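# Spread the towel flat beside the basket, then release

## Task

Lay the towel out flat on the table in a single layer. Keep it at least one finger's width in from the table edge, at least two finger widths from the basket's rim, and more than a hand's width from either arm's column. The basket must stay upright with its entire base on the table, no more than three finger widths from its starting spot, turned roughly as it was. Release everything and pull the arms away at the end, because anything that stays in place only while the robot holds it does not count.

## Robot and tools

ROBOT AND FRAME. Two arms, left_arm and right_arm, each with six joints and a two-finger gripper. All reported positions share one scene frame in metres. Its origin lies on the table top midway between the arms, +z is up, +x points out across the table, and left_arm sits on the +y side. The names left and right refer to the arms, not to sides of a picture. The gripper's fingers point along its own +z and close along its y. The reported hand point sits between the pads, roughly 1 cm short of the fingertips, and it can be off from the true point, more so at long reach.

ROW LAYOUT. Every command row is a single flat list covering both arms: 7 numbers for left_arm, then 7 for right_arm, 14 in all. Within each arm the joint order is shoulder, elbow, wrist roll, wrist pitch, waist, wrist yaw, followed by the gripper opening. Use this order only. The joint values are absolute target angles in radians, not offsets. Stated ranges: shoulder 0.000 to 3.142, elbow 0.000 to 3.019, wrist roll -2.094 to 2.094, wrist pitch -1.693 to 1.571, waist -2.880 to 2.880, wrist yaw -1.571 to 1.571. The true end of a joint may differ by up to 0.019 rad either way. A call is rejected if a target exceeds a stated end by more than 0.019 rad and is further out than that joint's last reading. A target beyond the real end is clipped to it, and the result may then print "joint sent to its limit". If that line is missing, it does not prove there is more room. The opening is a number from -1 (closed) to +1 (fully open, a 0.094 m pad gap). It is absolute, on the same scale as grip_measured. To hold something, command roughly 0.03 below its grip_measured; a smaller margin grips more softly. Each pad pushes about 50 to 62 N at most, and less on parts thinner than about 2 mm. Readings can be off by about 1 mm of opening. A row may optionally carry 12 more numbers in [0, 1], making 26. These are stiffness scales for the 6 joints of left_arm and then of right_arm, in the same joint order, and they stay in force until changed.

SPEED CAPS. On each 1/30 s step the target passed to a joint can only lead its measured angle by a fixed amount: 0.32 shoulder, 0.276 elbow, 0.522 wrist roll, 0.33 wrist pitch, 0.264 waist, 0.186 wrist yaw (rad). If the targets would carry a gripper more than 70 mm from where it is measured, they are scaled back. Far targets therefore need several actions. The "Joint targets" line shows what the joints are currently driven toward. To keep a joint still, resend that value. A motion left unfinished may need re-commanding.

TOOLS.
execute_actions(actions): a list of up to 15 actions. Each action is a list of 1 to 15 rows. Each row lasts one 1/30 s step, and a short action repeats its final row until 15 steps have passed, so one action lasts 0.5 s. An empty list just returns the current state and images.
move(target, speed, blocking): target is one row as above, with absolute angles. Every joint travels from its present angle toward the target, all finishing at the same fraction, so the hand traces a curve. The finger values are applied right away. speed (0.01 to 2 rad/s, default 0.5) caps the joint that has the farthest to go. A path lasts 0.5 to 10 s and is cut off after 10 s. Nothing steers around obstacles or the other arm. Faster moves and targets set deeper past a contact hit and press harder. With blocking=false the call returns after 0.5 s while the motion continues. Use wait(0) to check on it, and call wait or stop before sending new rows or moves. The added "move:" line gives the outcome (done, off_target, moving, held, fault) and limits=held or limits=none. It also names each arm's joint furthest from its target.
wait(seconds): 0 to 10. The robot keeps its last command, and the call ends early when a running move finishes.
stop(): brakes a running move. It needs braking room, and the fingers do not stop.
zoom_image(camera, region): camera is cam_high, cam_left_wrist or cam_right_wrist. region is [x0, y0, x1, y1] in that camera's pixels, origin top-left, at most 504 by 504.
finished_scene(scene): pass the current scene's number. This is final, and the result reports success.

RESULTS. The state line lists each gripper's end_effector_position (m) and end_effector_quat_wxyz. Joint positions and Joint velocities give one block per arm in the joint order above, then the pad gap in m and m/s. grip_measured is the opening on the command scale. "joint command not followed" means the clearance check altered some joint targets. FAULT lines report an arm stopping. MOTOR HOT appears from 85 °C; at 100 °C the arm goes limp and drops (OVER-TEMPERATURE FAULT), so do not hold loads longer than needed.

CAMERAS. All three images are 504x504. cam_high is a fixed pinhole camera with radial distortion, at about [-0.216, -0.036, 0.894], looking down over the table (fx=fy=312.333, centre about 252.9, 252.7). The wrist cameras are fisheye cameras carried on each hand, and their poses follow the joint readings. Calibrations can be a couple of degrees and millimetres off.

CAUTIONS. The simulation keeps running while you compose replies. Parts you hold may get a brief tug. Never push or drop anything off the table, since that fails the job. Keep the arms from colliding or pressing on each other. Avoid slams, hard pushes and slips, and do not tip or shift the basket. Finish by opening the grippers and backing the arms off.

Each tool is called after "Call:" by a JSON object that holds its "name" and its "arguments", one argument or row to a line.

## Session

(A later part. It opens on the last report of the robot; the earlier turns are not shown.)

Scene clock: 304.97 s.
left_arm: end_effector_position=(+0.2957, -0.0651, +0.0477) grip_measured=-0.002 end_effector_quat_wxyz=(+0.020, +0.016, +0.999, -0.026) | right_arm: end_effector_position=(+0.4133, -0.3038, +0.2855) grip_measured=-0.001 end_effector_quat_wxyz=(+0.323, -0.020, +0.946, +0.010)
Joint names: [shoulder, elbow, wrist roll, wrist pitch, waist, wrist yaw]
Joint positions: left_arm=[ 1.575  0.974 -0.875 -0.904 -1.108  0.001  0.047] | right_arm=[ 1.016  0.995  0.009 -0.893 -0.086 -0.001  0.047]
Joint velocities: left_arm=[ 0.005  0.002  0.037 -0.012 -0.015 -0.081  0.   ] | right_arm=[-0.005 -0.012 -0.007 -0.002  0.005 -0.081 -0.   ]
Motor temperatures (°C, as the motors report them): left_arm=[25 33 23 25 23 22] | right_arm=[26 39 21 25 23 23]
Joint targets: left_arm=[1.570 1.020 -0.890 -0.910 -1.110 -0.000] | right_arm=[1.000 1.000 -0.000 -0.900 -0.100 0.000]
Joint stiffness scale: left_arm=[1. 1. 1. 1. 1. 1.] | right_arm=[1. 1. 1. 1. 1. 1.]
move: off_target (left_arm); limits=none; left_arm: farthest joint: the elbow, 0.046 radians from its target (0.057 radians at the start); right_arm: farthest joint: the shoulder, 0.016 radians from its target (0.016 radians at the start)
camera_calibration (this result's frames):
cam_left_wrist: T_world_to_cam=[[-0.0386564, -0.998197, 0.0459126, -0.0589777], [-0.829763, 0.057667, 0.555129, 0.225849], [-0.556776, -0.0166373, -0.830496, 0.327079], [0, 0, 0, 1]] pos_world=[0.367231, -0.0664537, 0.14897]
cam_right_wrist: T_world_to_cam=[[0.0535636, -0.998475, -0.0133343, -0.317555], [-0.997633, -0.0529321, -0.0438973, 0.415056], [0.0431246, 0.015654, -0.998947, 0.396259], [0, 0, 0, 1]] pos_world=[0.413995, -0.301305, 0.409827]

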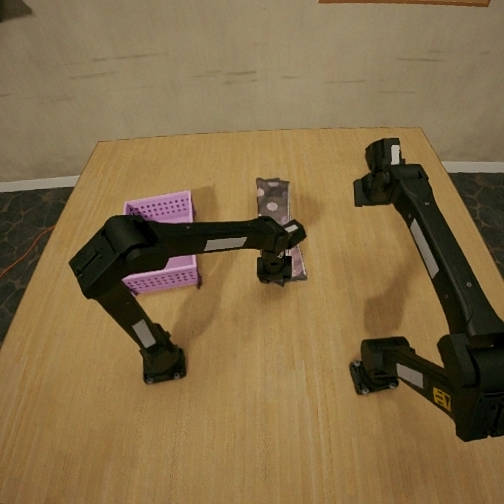

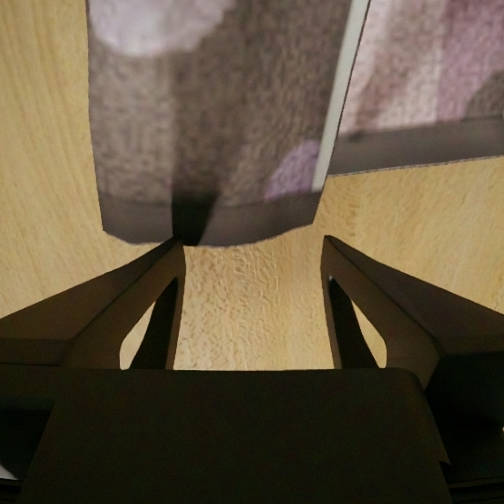

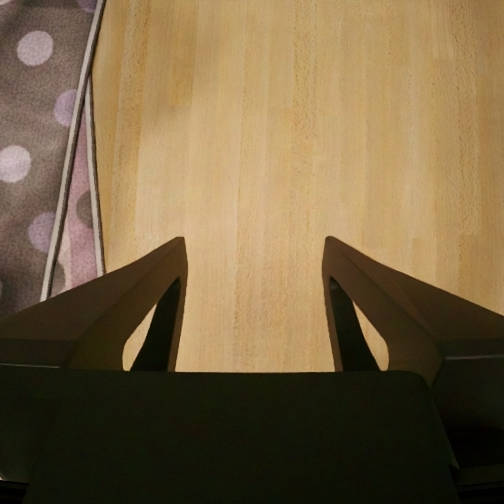

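Call:
{"name": "execute_actions", "arguments": {
  "actions": [
    [[1.58,1.06,-0.89,-0.93,-1.11,0,0, 1.0,1.0,0,-0.9,-0.1,0,0]],
    [[1.64,1.06,-0.89,-0.93,-1.11,0,0, 1.0,1.0,0,-0.9,-0.1,0,0]],
    [[1.69,1.06,-0.89,-0.93,-1.11,0,0, 1.0,1.0,0,-0.9,-0.1,0,0]],
    [[1.72,1.06,-0.89,-0.93,-1.11,0,0, 1.0,1.0,0,-0.9,-0.1,0,0]]
  ]
}}

Call:
{"name": "execute_actions", "arguments": {
  "actions": [
    [[1.72,1.06,-0.89,-0.93,-1.11,0,-0.5, 1.0,1.0,0,-0.9,-0.1,0,0]],
    [[1.72,1.06,-0.89,-0.93,-1.11,0,-1, 1.0,1.0,0,-0.9,-0.1,0,0]],
    [[1.72,1.06,-0.89,-0.93,-1.11,0,-1, 1.0,1.0,0,-0.9,-0.1,0,0]],
    [[1.63,1.06,-0.89,-0.93,-1.11,0,-1, 1.0,1.0,0,-0.9,-0.1,0,0]],
    [[1.54,1.0,-0.89,-0.9,-1.07,0,-1, 1.0,1.0,0,-0.9,-0.1,0,0]],
    [[1.45,0.93,-0.85,-0.9,-1.02,0,-1, 1.0,1.0,0,-0.9,-0.1,0,0]]
  ]
}}

Scene clock: 315.10 s.
left_arm: end_effector_position=(+0.3019, -0.0730, +0.0210) grip_measured=-0.002 end_effector_quat_wxyz=(-0.004, +0.014, +1.000, +0.004) | right_arm: end_effector_position=(+0.4133, -0.3038, +0.2855) grip_measured=-0.001 end_effector_quat_wxyz=(+0.323, -0.020, +0.946, +0.010)
Joint names: [shoulder, elbow, wrist roll, wrist pitch, waist, wrist yaw]
Joint positions: left_arm=[ 1.685  1.031 -0.878 -0.93  -1.108  0.001  0.047] | right_arm=[ 1.016  0.995  0.009 -0.893 -0.086 -0.001  0.047]
Joint velocities: left_arm=[-0.005 -0.017 -0.051 -0.012 -0.015  0.007  0.001] | right_arm=[ 0.005 -0.012 -0.037 -0.022 -0.015  0.007 -0.   ]
Motor temperatures (°C, as the motors report them): left_arm=[26 33 23 25 23 22] | right_arm=[25 39 21 25 23 23]
Joint targets: left_arm=[1.720 1.060 -0.890 -0.930 -1.110 -0.000] | right_arm=[1.000 1.000 0.000 -0.900 -0.100 -0.000]
Joint stiffness scale: left_arm=[1. 1. 1. 1. 1. 1.] | right_arm=[1. 1. 1. 1. 1. 1.]
camera_calibration (this result's frames):
cam_left_wrist: T_world_to_cam=[[-0.0348301, -0.999298, -0.0137625, -0.0653942], [-0.802036, 0.0197333, 0.59695, 0.234255], [-0.59626, 0.0318298, -0.80216, 0.323093], [0, 0, 0, 1]] pos_world=[0.378251, -0.0802549, 0.118434]
cam_right_wrist: T_world_to_cam=[[0.0535636, -0.998475, -0.0133343, -0.317555], [-0.997633, -0.0529321, -0.0438973, 0.415056], [0.0431246, 0.015654, -0.998947, 0.396259], [0, 0, 0, 1]] pos_world=[0.413995, -0.301305, 0.409827]

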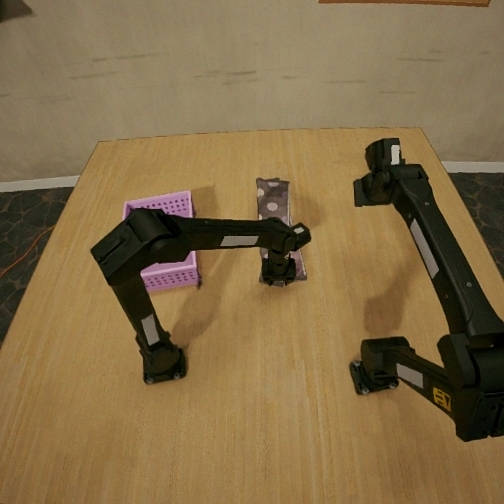

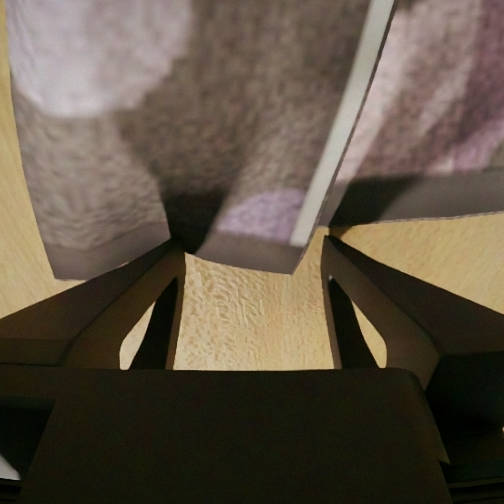

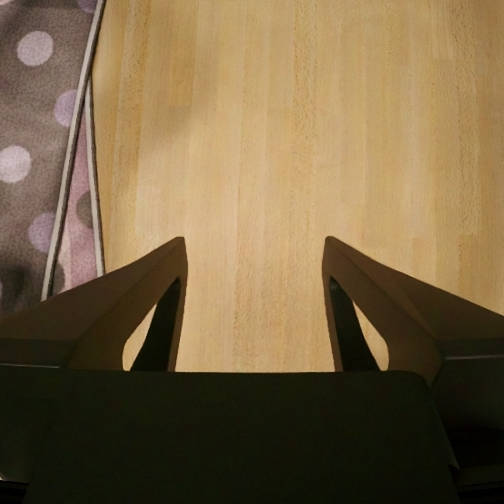

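Scene clock: 318.10 s.
left_arm: end_effector_position=(+0.3111, -0.0303, +0.0742) grip_measured=-0.956 end_effector_quat_wxyz=(+0.043, -0.021, +0.998, -0.049) | right_arm: end_effector_position=(+0.4133, -0.3038, +0.2855) grip_measured=-0.001 end_effector_quat_wxyz=(+0.323, -0.020, +0.946, +0.010)
Joint names: [shoulder, elbow, wrist roll, wrist pitch, waist, wrist yaw]
Joint positions: left_arm=[ 1.458  0.918 -0.866 -0.901 -1.025  0.001  0.002] | right_arm=[ 1.016  0.995  0.009 -0.893 -0.086 -0.001  0.047]
Joint velocities: left_arm=[-0.005 -0.002  0.051  0.017 -0.005  0.007 -0.   ] | right_arm=[ 0.005 -0.017  0.022 -0.012 -0.005 -0.022 -0.   ]
Motor temperatures (°C, as the motors report them): left_arm=[26 33 23 25 23 22] | right_arm=[25 39 21 25 23 23]
Joint targets: left_arm=[1.450 0.930 -0.850 -0.900 -1.020 -0.000] | right_arm=[1.000 1.000 0.000 -0.900 -0.100 -0.000]
Joint stiffness scale: left_arm=[1. 1. 1. 1. 1. 1.] | right_arm=[1. 1. 1. 1. 1. 1.]
camera_calibration (this result's frames):
cam_left_wrist: T_world_to_cam=[[0.0326674, -0.995122, 0.0930809, -0.0504245], [-0.855233, 0.0203625, 0.517844, 0.23149], [-0.517214, -0.0965224, -0.850396, 0.345046], [0, 0, 0, 1]] pos_world=[0.378087, -0.0215877, 0.178243]
cam_right_wrist: T_world_to_cam=[[0.0535636, -0.998475, -0.0133343, -0.317555], [-0.997633, -0.0529321, -0.0438973, 0.415056], [0.0431246, 0.015654, -0.998947, 0.396259], [0, 0, 0, 1]] pos_world=[0.413995, -0.301305, 0.409827]

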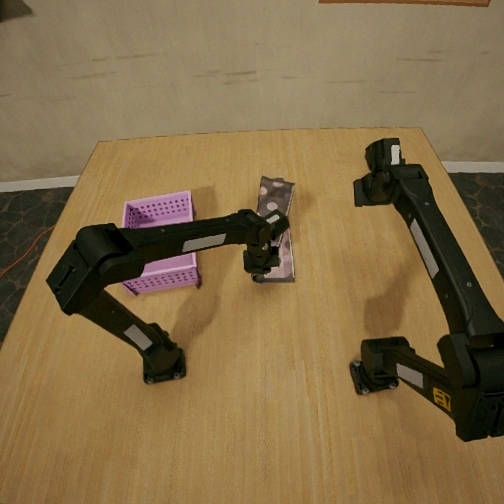

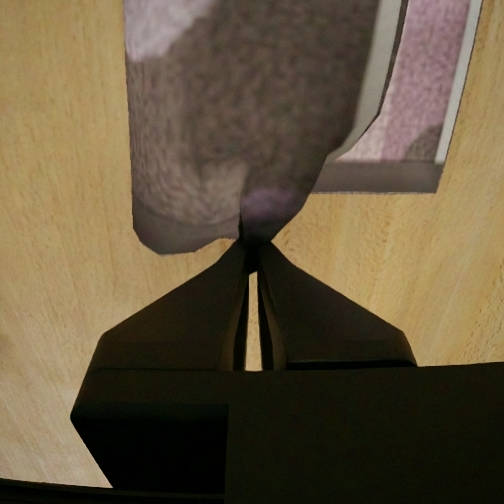

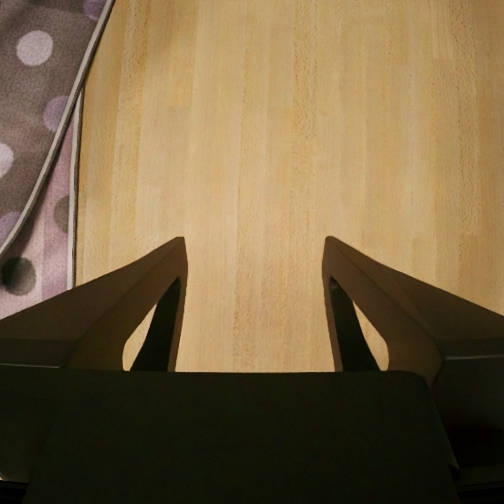

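Call:
{"name": "move", "arguments": {
  "target": [1.2,0.835,-0.69,-1.03,-0.89,0,-1, 1.42,0.97,0.6,-0.9,0.44,0,0],
  "speed": 0.25
}}

Scene clock: 325.37 s.
left_arm: end_effector_position=(+0.3009, +0.0422, +0.1241) grip_measured=-0.956 end_effector_quat_wxyz=(+0.063, -0.001, +0.997, -0.054) | right_arm: end_effector_position=(+0.3644, -0.0934, +0.1132) grip_measured=-0.001 end_effector_quat_wxyz=(+0.099, +0.011, +0.993, +0.065)
Joint names: [shoulder, elbow, wrist roll, wrist pitch, waist, wrist yaw]
Joint positions: left_arm=[ 1.215  0.833 -0.706 -1.023 -0.905  0.001  0.002] | right_arm=[ 1.407  0.966  0.59  -0.893  0.431 -0.001  0.047]
Joint velocities: left_arm=[ 0.015 -0.007 -0.022 -0.007 -0.005 -0.022  0.   ] | right_arm=[-0.015  0.002 -0.081 -0.012 -0.005 -0.066 -0.002]
Motor temperatures (°C, as the motors report them): left_arm=[26 33 23 25 23 22] | right_arm=[25 39 21 25 23 23]
Joint targets: left_arm=[1.200 0.835 -0.690 -1.030 -0.890 0.000] | right_arm=[1.420 0.970 0.600 -0.900 0.440 0.000]
Joint stiffness scale: left_arm=[1. 1. 1. 1. 1. 1.] | right_arm=[1. 1. 1. 1. 1. 1.]
move: done; limits=none; left_arm: farthest joint: the wrist roll, 0.016 radians from its target (0.175 radians at the start); right_arm: farthest joint: the shoulder, 0.013 radians from its target (0.404 radians at the start)
camera_calibration (this result's frames):
cam_left_wrist: T_world_to_cam=[[-0.00997179, -0.994809, 0.10127, 0.0291789], [-0.874806, 0.0577358, 0.48102, 0.204339], [-0.48437, -0.0837947, -0.870841, 0.381278], [0, 0, 0, 1]] pos_world=[0.363728, 0.0491789, 0.230787]
cam_right_wrist: T_world_to_cam=[[-0.00333813, -0.9899, -0.141727, -0.0710297], [-0.915367, -0.0540362, 0.398977, 0.289624], [-0.402606, 0.131064, -0.905942, 0.38559], [0, 0, 0, 1]] pos_world=[0.420116, -0.105199, 0.223702]

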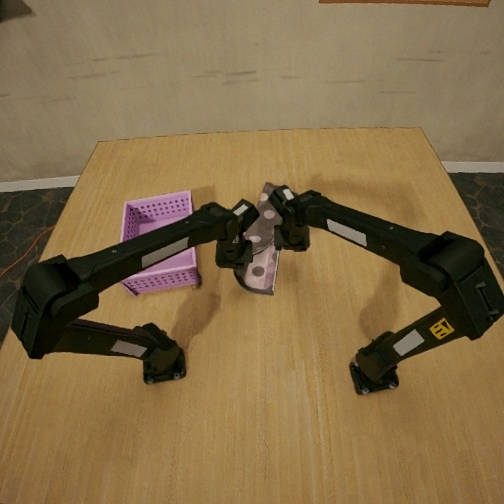

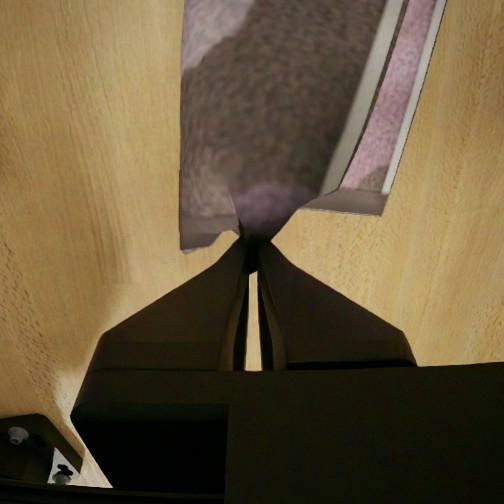

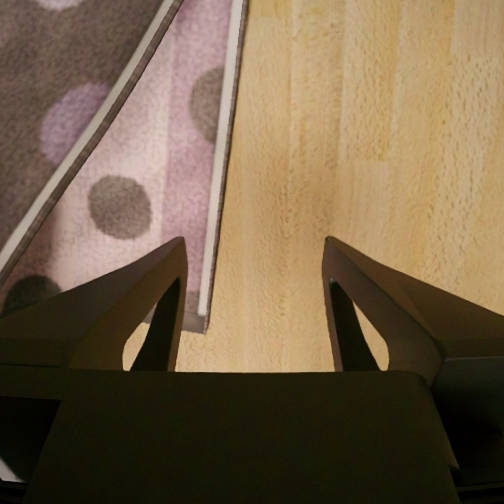

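Call:
{"name": "execute_actions", "arguments": {
  "actions": []
}}

Scene clock: 339.07 s.
left_arm: end_effector_position=(+0.3009, +0.0422, +0.1241) grip_measured=-0.956 end_effector_quat_wxyz=(+0.063, -0.001, +0.997, -0.054) | right_arm: end_effector_position=(+0.3644, -0.0934, +0.1132) grip_measured=-0.001 end_effector_quat_wxyz=(+0.099, +0.011, +0.993, +0.065)
Joint names: [shoulder, elbow, wrist roll, wrist pitch, waist, wrist yaw]
Joint positions: left_arm=[ 1.215  0.833 -0.705 -1.023 -0.905  0.001  0.002] | right_arm=[ 1.407  0.966  0.59  -0.893  0.431 -0.001  0.047]
Joint velocities: left_arm=[-0.005 -0.007  0.037 -0.002  0.005 -0.051 -0.   ] | right_arm=[ 0.005  0.002  0.037  0.007 -0.015 -0.095 -0.001]
Motor temperatures (°C, as the motors report them): left_arm=[26 32 23 25 23 22] | right_arm=[25 38 21 25 23 23]
Joint targets: left_arm=[1.200 0.835 -0.690 -1.030 -0.890 0.000] | right_arm=[1.420 0.970 0.600 -0.900 0.440 0.000]
Joint stiffness scale: left_arm=[1. 1. 1. 1. 1. 1.] | right_arm=[1. 1. 1. 1. 1. 1.]
camera_calibration (this result's frames):
cam_left_wrist: T_world_to_cam=[[-0.0103502, -0.99481, 0.101222, 0.0292988], [-0.874804, 0.058042, 0.480987, 0.204329], [-0.484366, -0.0835708, -0.870865, 0.381271], [0, 0, 0, 1]] pos_world=[0.363726, 0.0491501, 0.23079]
cam_right_wrist: T_world_to_cam=[[-0.00371204, -0.989888, -0.141802, -0.0708838], [-0.915368, -0.0537268, 0.399018, 0.289648], [-0.402601, 0.131282, -0.905912, 0.385605], [0, 0, 0, 1]] pos_world=[0.420116, -0.105228, 0.223698]

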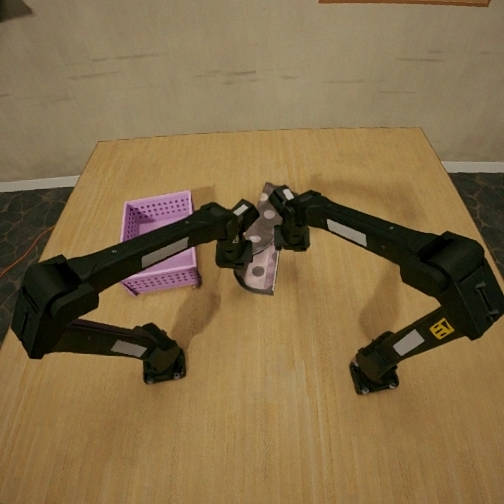

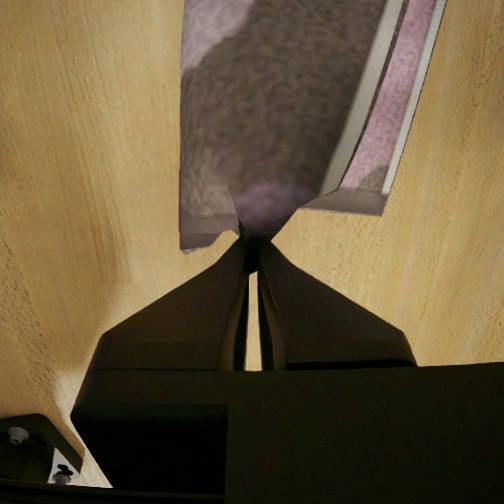

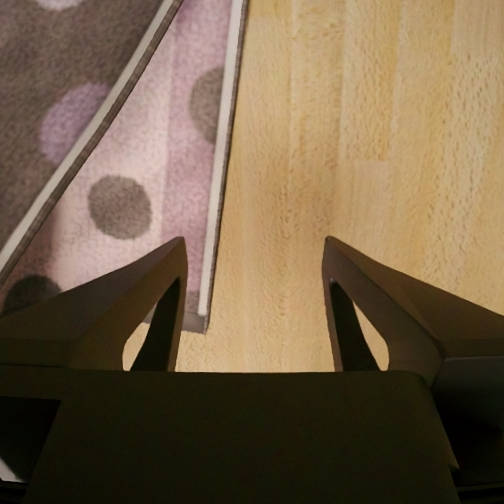

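Call:
{"name": "move", "arguments": {
  "target": [1.2,0.835,-0.6,-1.03,-0.76,0,-1,1.53,0.985,0.77,-1.0,0.6,0,0]
}}

Scene clock: 345.43 s.
left_arm: end_effector_position=(+0.3292, +0.0806, +0.1241) grip_measured=-0.956 end_effector_quat_wxyz=(+0.068, -0.025, +0.996, -0.046) | right_arm: end_effector_position=(+0.2964, -0.0580, +0.0614) grip_measured=-0.001 end_effector_quat_wxyz=(+0.004, +0.012, +1.000, +0.005)
Joint names: [shoulder, elbow, wrist roll, wrist pitch, waist, wrist yaw]
Joint positions: left_arm=[ 1.215  0.833 -0.616 -1.023 -0.768  0.001  0.002] | right_arm=[ 1.524  0.958  0.76  -0.992  0.598 -0.002  0.047]
Joint velocities: left_arm=[-0.034 -0.007  0.007 -0.002  0.005  0.066 -0.001] | right_arm=[-0.015 -0.022 -0.051  0.012 -0.005  0.037 -0.001]
Motor temperatures (°C, as the motors report them): left_arm=[26 32 23 25 23 22] | right_arm=[25 38 21 25 23 23]
Joint targets: left_arm=[1.200 0.835 -0.600 -1.030 -0.760 -0.000] | right_arm=[1.530 0.985 0.770 -1.000 0.600 -0.000]
Joint stiffness scale: left_arm=[1. 1. 1. 1. 1. 1.] | right_arm=[1. 1. 1. 1. 1. 1.]
move: off_target (right_arm); limits=held; held on 2 of 37 steps (right_arm); left_arm: farthest joint: the wrist roll, 0.016 radians from its target (0.105 radians at the start); right_arm: farthest joint: the elbow, 0.027 radians from its target (0.019 radians at the start)
joint command not followed: on one or more control steps a check withheld the commanded joint targets of the right arm, and it was not sent them on those steps.
cause: the commanded joint targets would bring a part of the robot too close to another arm (this arm's wrist (the part past the wrist pitch) and the other arm's wrist (the part past the wrist pitch)); next, command targets that bring no part of the robot closer to that arm.
camera_calibration (this result's frames):
cam_left_wrist: T_world_to_cam=[[0.0371043, -0.995291, 0.0895495, 0.0536151], [-0.88065, 0.00978669, 0.473666, 0.233608], [-0.472312, -0.0964368, -0.87614, 0.395922], [0, 0, 0, 1]] pos_world=[0.390736, 0.0892579, 0.231429]
cam_right_wrist: T_world_to_cam=[[-0.0209042, -0.999549, -0.0215455, -0.0462875], [-0.822686, 0.00495177, 0.568474, 0.215515], [-0.568111, 0.0296087, -0.822419, 0.344734], [0, 0, 0, 1]] pos_world=[0.372181, -0.0575409, 0.160003]

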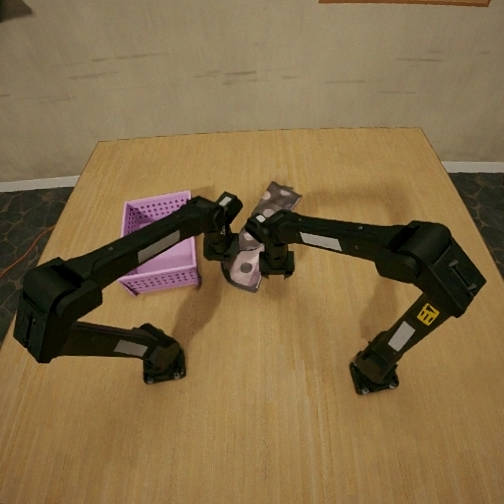

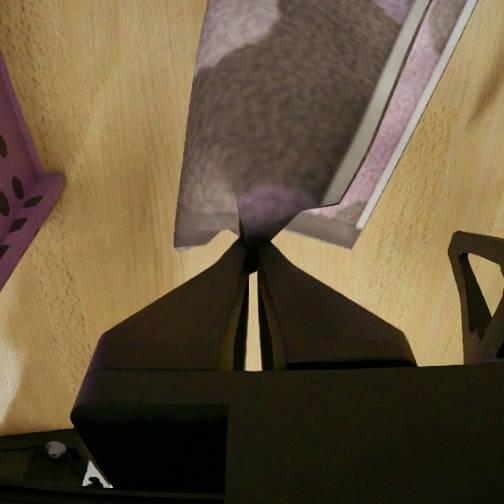

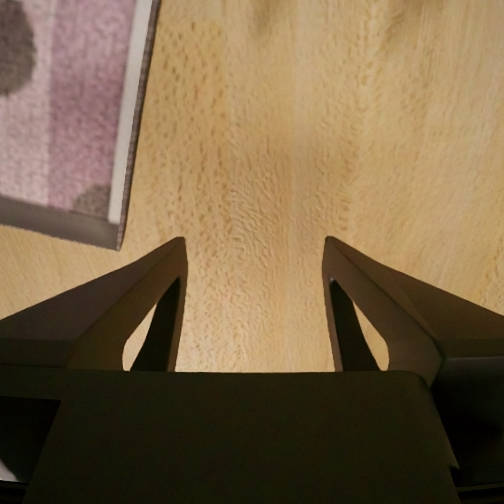

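Call:
{"name": "move", "arguments": {
  "target": [0.92,0.52,-0.6,-0.6,-0.79,0,-1,1.50,0.985,0.9,-0.9,0.6,0,0]
}}

Call:
{"name": "move", "arguments": {
  "target": [0.92,0.52,-0.6,-0.6,-0.79,0,-1,1.52,0.91,0.9,-0.68,0.65,0,0]
}}

Scene clock: 352.00 s.
left_arm: end_effector_position=(+0.3087, +0.0910, +0.1100) grip_measured=-0.956 end_effector_quat_wxyz=(+0.222, -0.020, +0.963, -0.150) | right_arm: end_effector_position=(+0.3110, -0.0448, +0.0626) grip_measured=-0.001 end_effector_quat_wxyz=(+0.032, +0.077, +0.996, +0.034)
Joint names: [shoulder, elbow, wrist roll, wrist pitch, waist, wrist yaw]
Joint positions: left_arm=[ 0.928  0.514 -0.616 -0.615 -0.775  0.001  0.002] | right_arm=[ 1.523  0.958  0.89  -0.912  0.598 -0.002  0.047]
Joint velocities: left_arm=[-0.015 -0.022 -0.051 -0.007 -0.015  0.037  0.001] | right_arm=[ 0.005  0.007 -0.037  0.012  0.005 -0.037 -0.001]
Motor temperatures (°C, as the motors report them): left_arm=[26 32 23 25 23 22] | right_arm=[25 38 21 25 23 23]
Joint targets: left_arm=[0.920 0.520 -0.600 -0.600 -0.790 -0.000] | right_arm=[1.500 0.985 0.900 -0.900 0.600 0.000]
Joint stiffness scale: left_arm=[1. 1. 1. 1. 1. 1.] | right_arm=[1. 1. 1. 1. 1. 1.]
move: off_target (right_arm); limits=none; left_arm: farthest joint: the wrist roll, 0.016 radians from its target (0.016 radians at the start); right_arm: farthest joint: the elbow, 0.027 radians from its target (0.027 radians at the start)
camera_calibration (this result's frames):
cam_left_wrist: T_world_to_cam=[[-0.0306624, -0.956217, 0.291048, 0.0611815], [-0.982851, 0.0818168, 0.165258, 0.281029], [-0.181835, -0.280989, -0.942327, 0.309284], [0, 0, 0, 1]] pos_world=[0.334324, 0.122415, 0.227197]
cam_right_wrist: T_world_to_cam=[[-0.147596, -0.98543, -0.0845158, 0.0111563], [-0.846885, 0.0817796, 0.525451, 0.240397], [-0.510883, 0.14913, -0.846616, 0.342643], [0, 0, 0, 1]] pos_world=[0.380286, -0.0597642, 0.164713]

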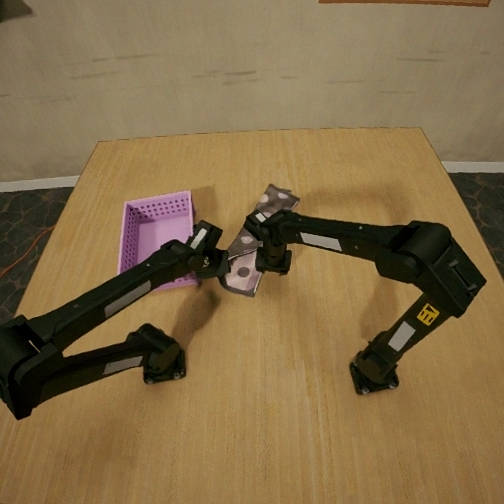

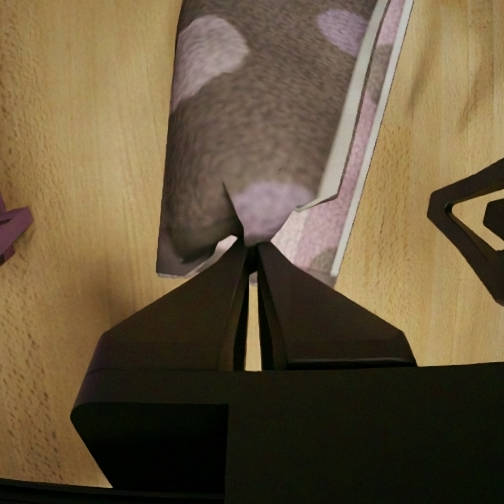

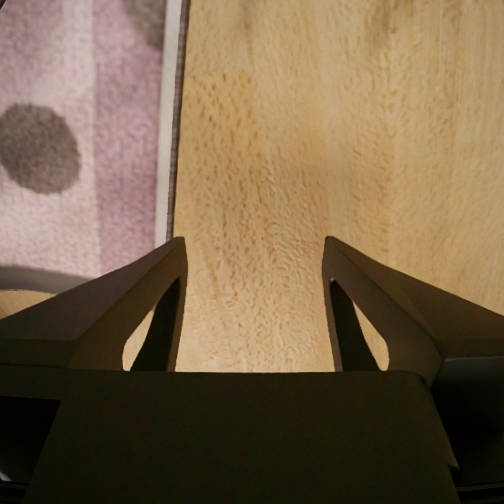

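Scene clock: 352.90 s.
left_arm: end_effector_position=(+0.3087, +0.0910, +0.1100) grip_measured=-0.956 end_effector_quat_wxyz=(+0.222, -0.020, +0.963, -0.150) | right_arm: end_effector_position=(+0.3215, -0.0111, +0.0546) grip_measured=-0.001 end_effector_quat_wxyz=(+0.088, +0.057, +0.990, +0.098)
Joint names: [shoulder, elbow, wrist roll, wrist pitch, waist, wrist yaw]
Joint positions: left_arm=[ 0.928  0.514 -0.616 -0.615 -0.775  0.001  0.002] | right_arm=[ 1.523  0.91   0.89  -0.693  0.638 -0.002  0.047]
Joint velocities: left_arm=[-0.034  0.002 -0.051 -0.022 -0.005  0.007  0.   ] | right_arm=[-0.015  0.002 -0.051  0.012 -0.015  0.007 -0.   ]
Motor temperatures (°C, as the motors report them): left_arm=[26 32 23 25 23 22] | right_arm=[25 38 21 25 23 23]
Joint targets: left_arm=[0.920 0.520 -0.600 -0.600 -0.790 0.000] | right_arm=[1.520 0.910 0.900 -0.680 0.650 -0.000]
Joint stiffness scale: left_arm=[1. 1. 1. 1. 1. 1.] | right_arm=[1. 1. 1. 1. 1. 1.]
move: done; limits=none; left_arm: farthest joint: the wrist roll, 0.016 radians from its target (0.016 radians at the start); right_arm: farthest joint: the wrist pitch, 0.013 radians from its target (0.232 radians at the start)
camera_calibration (this result's frames):
cam_left_wrist: T_world_to_cam=[[-0.0306624, -0.956217, 0.291048, 0.0611815], [-0.982851, 0.0818168, 0.165258, 0.281029], [-0.181835, -0.280989, -0.942327, 0.309284], [0, 0, 0, 1]] pos_world=[0.334324, 0.122415, 0.227197]
cam_right_wrist: T_world_to_cam=[[-0.0898543, -0.972742, -0.213776, 0.0339357], [-0.907099, -0.00869332, 0.420829, 0.274858], [-0.411216, 0.231729, -0.881591, 0.307017], [0, 0, 0, 1]] pos_world=[0.378623, -0.0357447, 0.16225]

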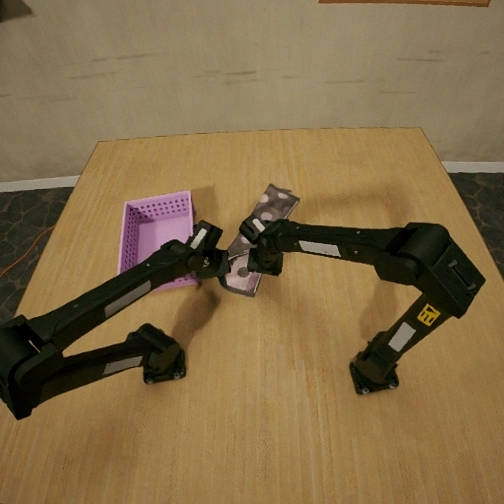

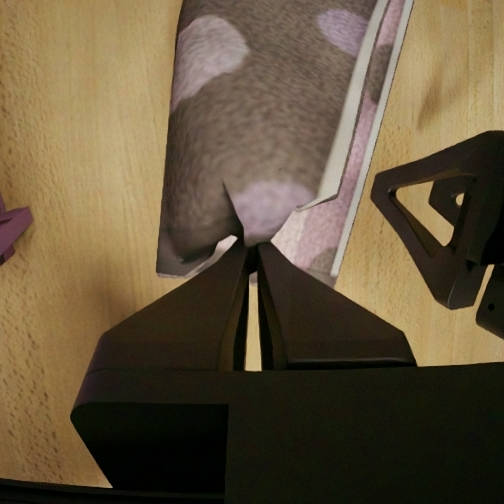

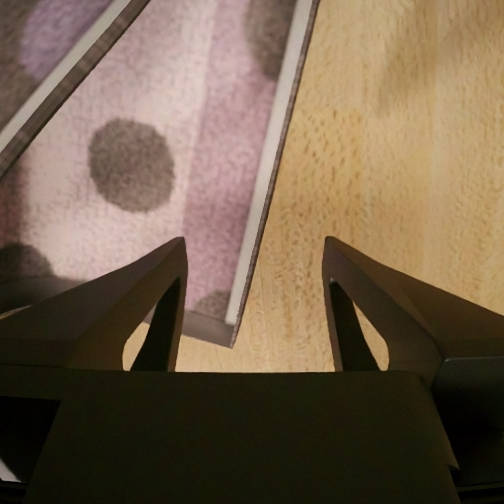

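Call:
{"name": "execute_actions", "arguments": {
  "actions": [
    [[0.92,0.52,-0.6,-0.6,-0.79,0,-1,1.58,0.91,1.0,-0.74,0.65,0,0]],
    [[0.92,0.52,-0.6,-0.6,-0.79,0,-1,1.64,0.91,1.0,-0.76,0.65,0,0]],
    [[0.92,0.52,-0.6,-0.6,-0.79,0,-1,1.65,0.91,1.0,-0.76,0.65,0,-0.5]],
    [[0.92,0.52,-0.6,-0.6,-0.79,0,-1,1.65,0.91,1.0,-0.76,0.65,0,-1]],
    [[0.92,0.52,-0.6,-0.6,-0.79,0,-1,1.5,0.91,1.0,-0.76,0.65,0,-1]],
    []
  ]
}}

Scene clock: 359.37 s.
left_arm: end_effector_position=(+0.3087, +0.0910, +0.1100) grip_measured=-0.956 end_effector_quat_wxyz=(+0.222, -0.020, +0.963, -0.150) | right_arm: end_effector_position=(+0.3087, -0.0244, +0.0586) grip_measured=-0.978 end_effector_quat_wxyz=(+0.069, +0.107, +0.988, +0.082)
Joint names: [shoulder, elbow, wrist roll, wrist pitch, waist, wrist yaw]
Joint positions: left_arm=[ 0.928  0.514 -0.616 -0.615 -0.775  0.001  0.002] | right_arm=[ 1.495  0.899  0.991 -0.759  0.639  0.003  0.001]
Joint velocities: left_arm=[-0.015  0.002 -0.007  0.002 -0.015  0.007  0.001] | right_arm=[ 0.005 -0.012  0.007  0.007 -0.015 -0.022  0.   ]
Motor temperatures (°C, as the motors report them): left_arm=[26 32 23 25 23 22] | right_arm=[25 37 21 25 23 23]
Joint targets: left_arm=[0.920 0.520 -0.600 -0.600 -0.790 0.000] | right_arm=[1.500 0.910 1.000 -0.760 0.650 0.000]
Joint stiffness scale: left_arm=[1. 1. 1. 1. 1. 1.] | right_arm=[1. 1. 1. 1. 1. 1.]
camera_calibration (this result's frames):
cam_left_wrist: T_world_to_cam=[[-0.0306624, -0.956217, 0.291048, 0.0611815], [-0.982851, 0.0818168, 0.165258, 0.281029], [-0.181835, -0.280989, -0.942327, 0.309284], [0, 0, 0, 1]] pos_world=[0.334324, 0.122415, 0.227197]
cam_right_wrist: T_world_to_cam=[[-0.194539, -0.962703, -0.188037, 0.0517383], [-0.88195, 0.0877672, 0.4631, 0.253579], [-0.429324, 0.25593, -0.86613, 0.313626], [0, 0, 0, 1]] pos_world=[0.368357, -0.0527138, 0.163937]

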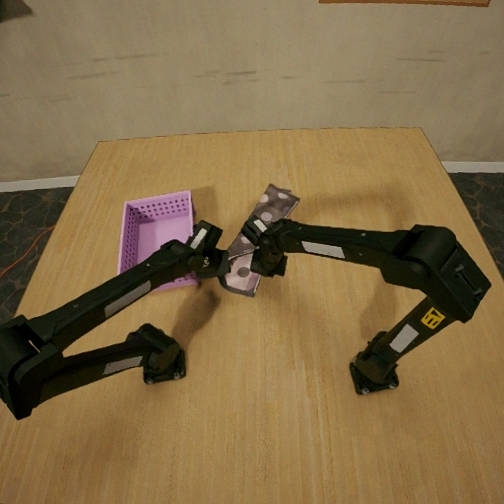

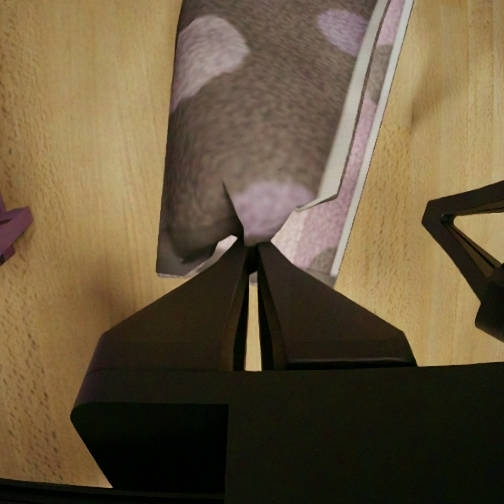

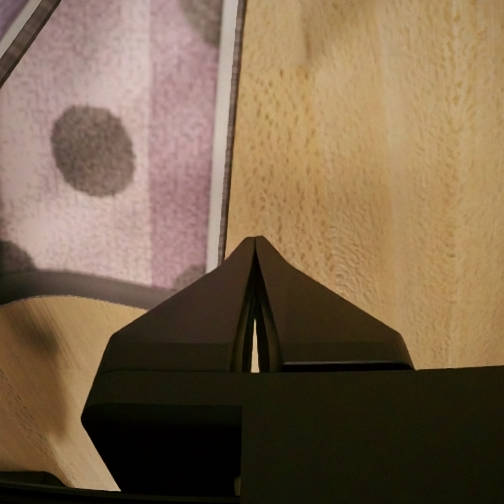

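Need about 2.5 cm more +y.

Call:
{"name": "execute_actions", "arguments": {
  "actions": [
    [[0.92,0.52,-0.6,-0.6,-0.79,0,-1,1.52,0.96,1.0,-0.76,0.71,0,0]],
    [[0.92,0.52,-0.6,-0.6,-0.79,0,-1,1.6,0.96,1.0,-0.76,0.71,0,0]],
    [[0.92,0.52,-0.6,-0.6,-0.79,0,-1,1.67,0.96,1.0,-0.76,0.71,0,0]],
    []
  ]
}}

Call:
{"name": "execute_actions", "arguments": {
  "actions": [
    [[0.92,0.52,-0.6,-0.6,-0.79,0,-1,1.67,0.96,1.0,-0.76,0.71,0,-0.5]],
    [[0.92,0.52,-0.6,-0.6,-0.79,0,-1,1.67,0.96,1.0,-0.76,0.71,0,-1]],
    [[0.92,0.52,-0.6,-0.6,-0.79,0,-1,1.52,0.96,1.0,-0.76,0.71,0,-1]],
    []
  ]
}}

Scene clock: 365.17 s.
left_arm: end_effector_position=(+0.3087, +0.0910, +0.1100) grip_measured=-0.956 end_effector_quat_wxyz=(+0.222, -0.020, +0.963, -0.150) | right_arm: end_effector_position=(+0.2923, +0.0017, +0.0156) grip_measured=-0.001 end_effector_quat_wxyz=(+0.036, +0.073, +0.996, +0.046)
Joint names: [shoulder, elbow, wrist roll, wrist pitch, waist, wrist yaw]
Joint positions: left_arm=[ 0.928  0.514 -0.616 -0.615 -0.775  0.001  0.002] | right_arm=[ 1.637  0.944  0.992 -0.761  0.708  0.003  0.047]
Joint velocities: left_arm=[-0.024  0.002 -0.051 -0.002  0.005  0.007  0.001] | right_arm=[-0.005 -0.012  0.051  0.017 -0.005  0.007 -0.   ]
Motor temperatures (°C, as the motors report them): left_arm=[25 32 23 25 23 22] | right_arm=[25 37 21 25 23 23]
Joint targets: left_arm=[0.920 0.520 -0.600 -0.600 -0.790 -0.000] | right_arm=[1.670 0.960 1.000 -0.760 0.710 -0.000]
Joint stiffness scale: left_arm=[1. 1. 1. 1. 1. 1.] | right_arm=[1. 1. 1. 1. 1. 1.]
camera_calibration (this result's frames):
cam_left_wrist: T_world_to_cam=[[-0.0306624, -0.956217, 0.291048, 0.0611815], [-0.982851, 0.0818168, 0.165258, 0.281029], [-0.181835, -0.280989, -0.942327, 0.309284], [0, 0, 0, 1]] pos_world=[0.334324, 0.122415, 0.227197]
cam_right_wrist: T_world_to_cam=[[-0.138465, -0.984571, -0.106989, 0.0480021], [-0.853621, 0.0638733, 0.516963, 0.247608], [-0.502153, 0.162909, -0.849295, 0.283869], [0, 0, 0, 1]] pos_world=[0.360556, -0.0147989, 0.11822]

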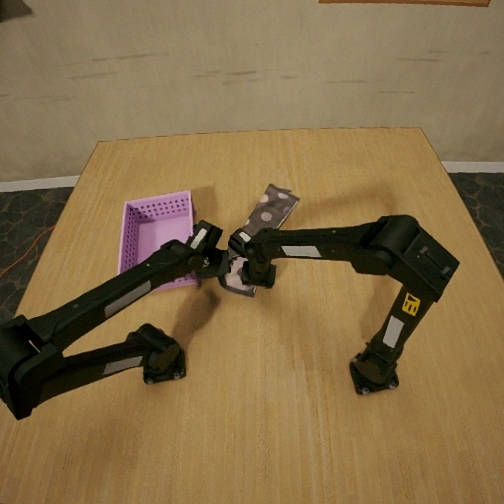

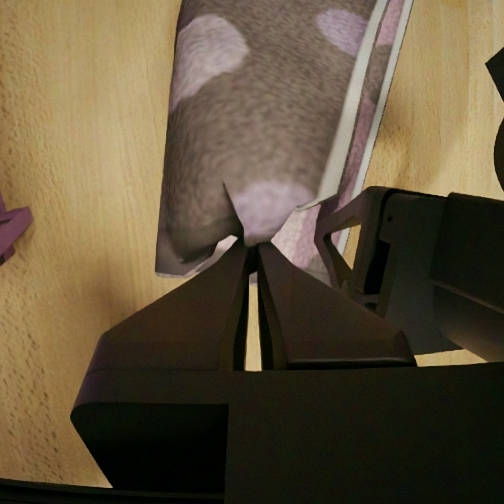

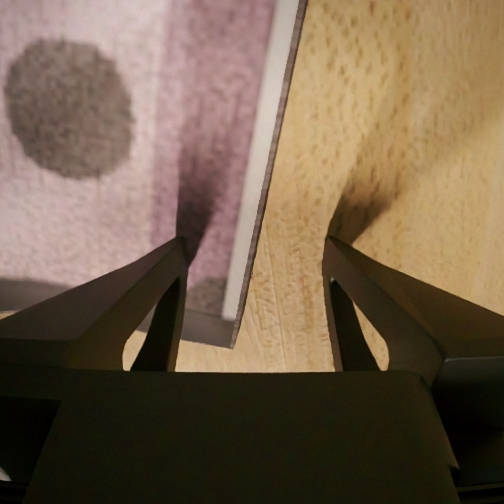

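Scene clock: 366.67 s.
left_arm: end_effector_position=(+0.3087, +0.0910, +0.1100) grip_measured=-0.956 end_effector_quat_wxyz=(+0.222, -0.020, +0.963, -0.150) | right_arm: end_effector_position=(+0.2987, +0.0094, +0.0665) grip_measured=-0.956 end_effector_quat_wxyz=(+0.072, +0.073, +0.990, +0.094)
Joint names: [shoulder, elbow, wrist roll, wrist pitch, waist, wrist yaw]
Joint positions: left_arm=[ 0.928  0.514 -0.616 -0.615 -0.775  0.001  0.002] | right_arm=[ 1.514  0.942  0.992 -0.761  0.708  0.001  0.002]
Joint velocities: left_arm=[-0.005 -0.017 -0.037 -0.012 -0.005  0.007 -0.001] | right_arm=[-0.015 -0.017  0.051 -0.012  0.005 -0.007 -0.001]
Motor temperatures (°C, as the motors report them): left_arm=[25 32 23 25 23 22] | right_arm=[25 37 21 25 23 23]
Joint targets: left_arm=[0.920 0.520 -0.600 -0.600 -0.790 0.000] | right_arm=[1.520 0.960 1.000 -0.760 0.710 0.000]
Joint stiffness scale: left_arm=[1. 1. 1. 1. 1. 1.] | right_arm=[1. 1. 1. 1. 1. 1.]
camera_calibration (this result's frames):
cam_left_wrist: T_world_to_cam=[[-0.0306624, -0.956217, 0.291048, 0.0611815], [-0.982851, 0.0818168, 0.165258, 0.281029], [-0.181835, -0.280989, -0.942327, 0.309284], [0, 0, 0, 1]] pos_world=[0.334324, 0.122415, 0.227197]
cam_right_wrist: T_world_to_cam=[[-0.12619, -0.970235, -0.206687, 0.0646454], [-0.891855, 0.0197303, 0.451892, 0.242446], [-0.434363, 0.241359, -0.867799, 0.309292], [0, 0, 0, 1]] pos_world=[0.358729, -0.0167128, 0.172205]

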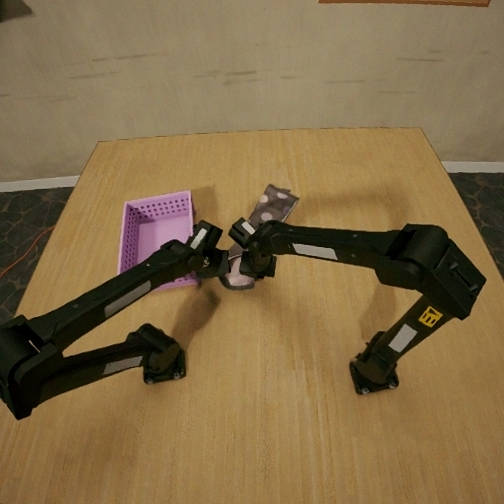

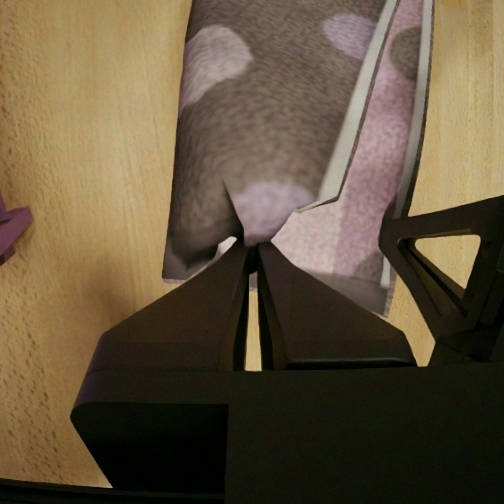

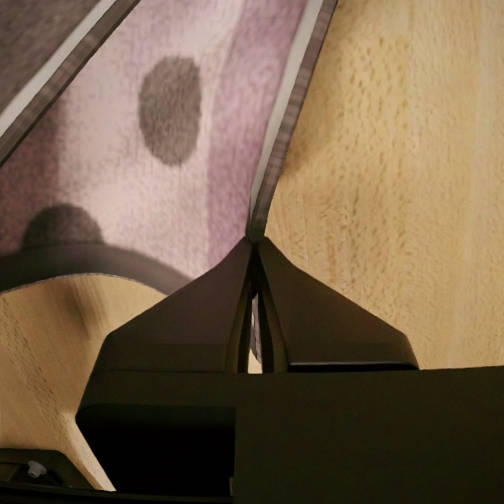

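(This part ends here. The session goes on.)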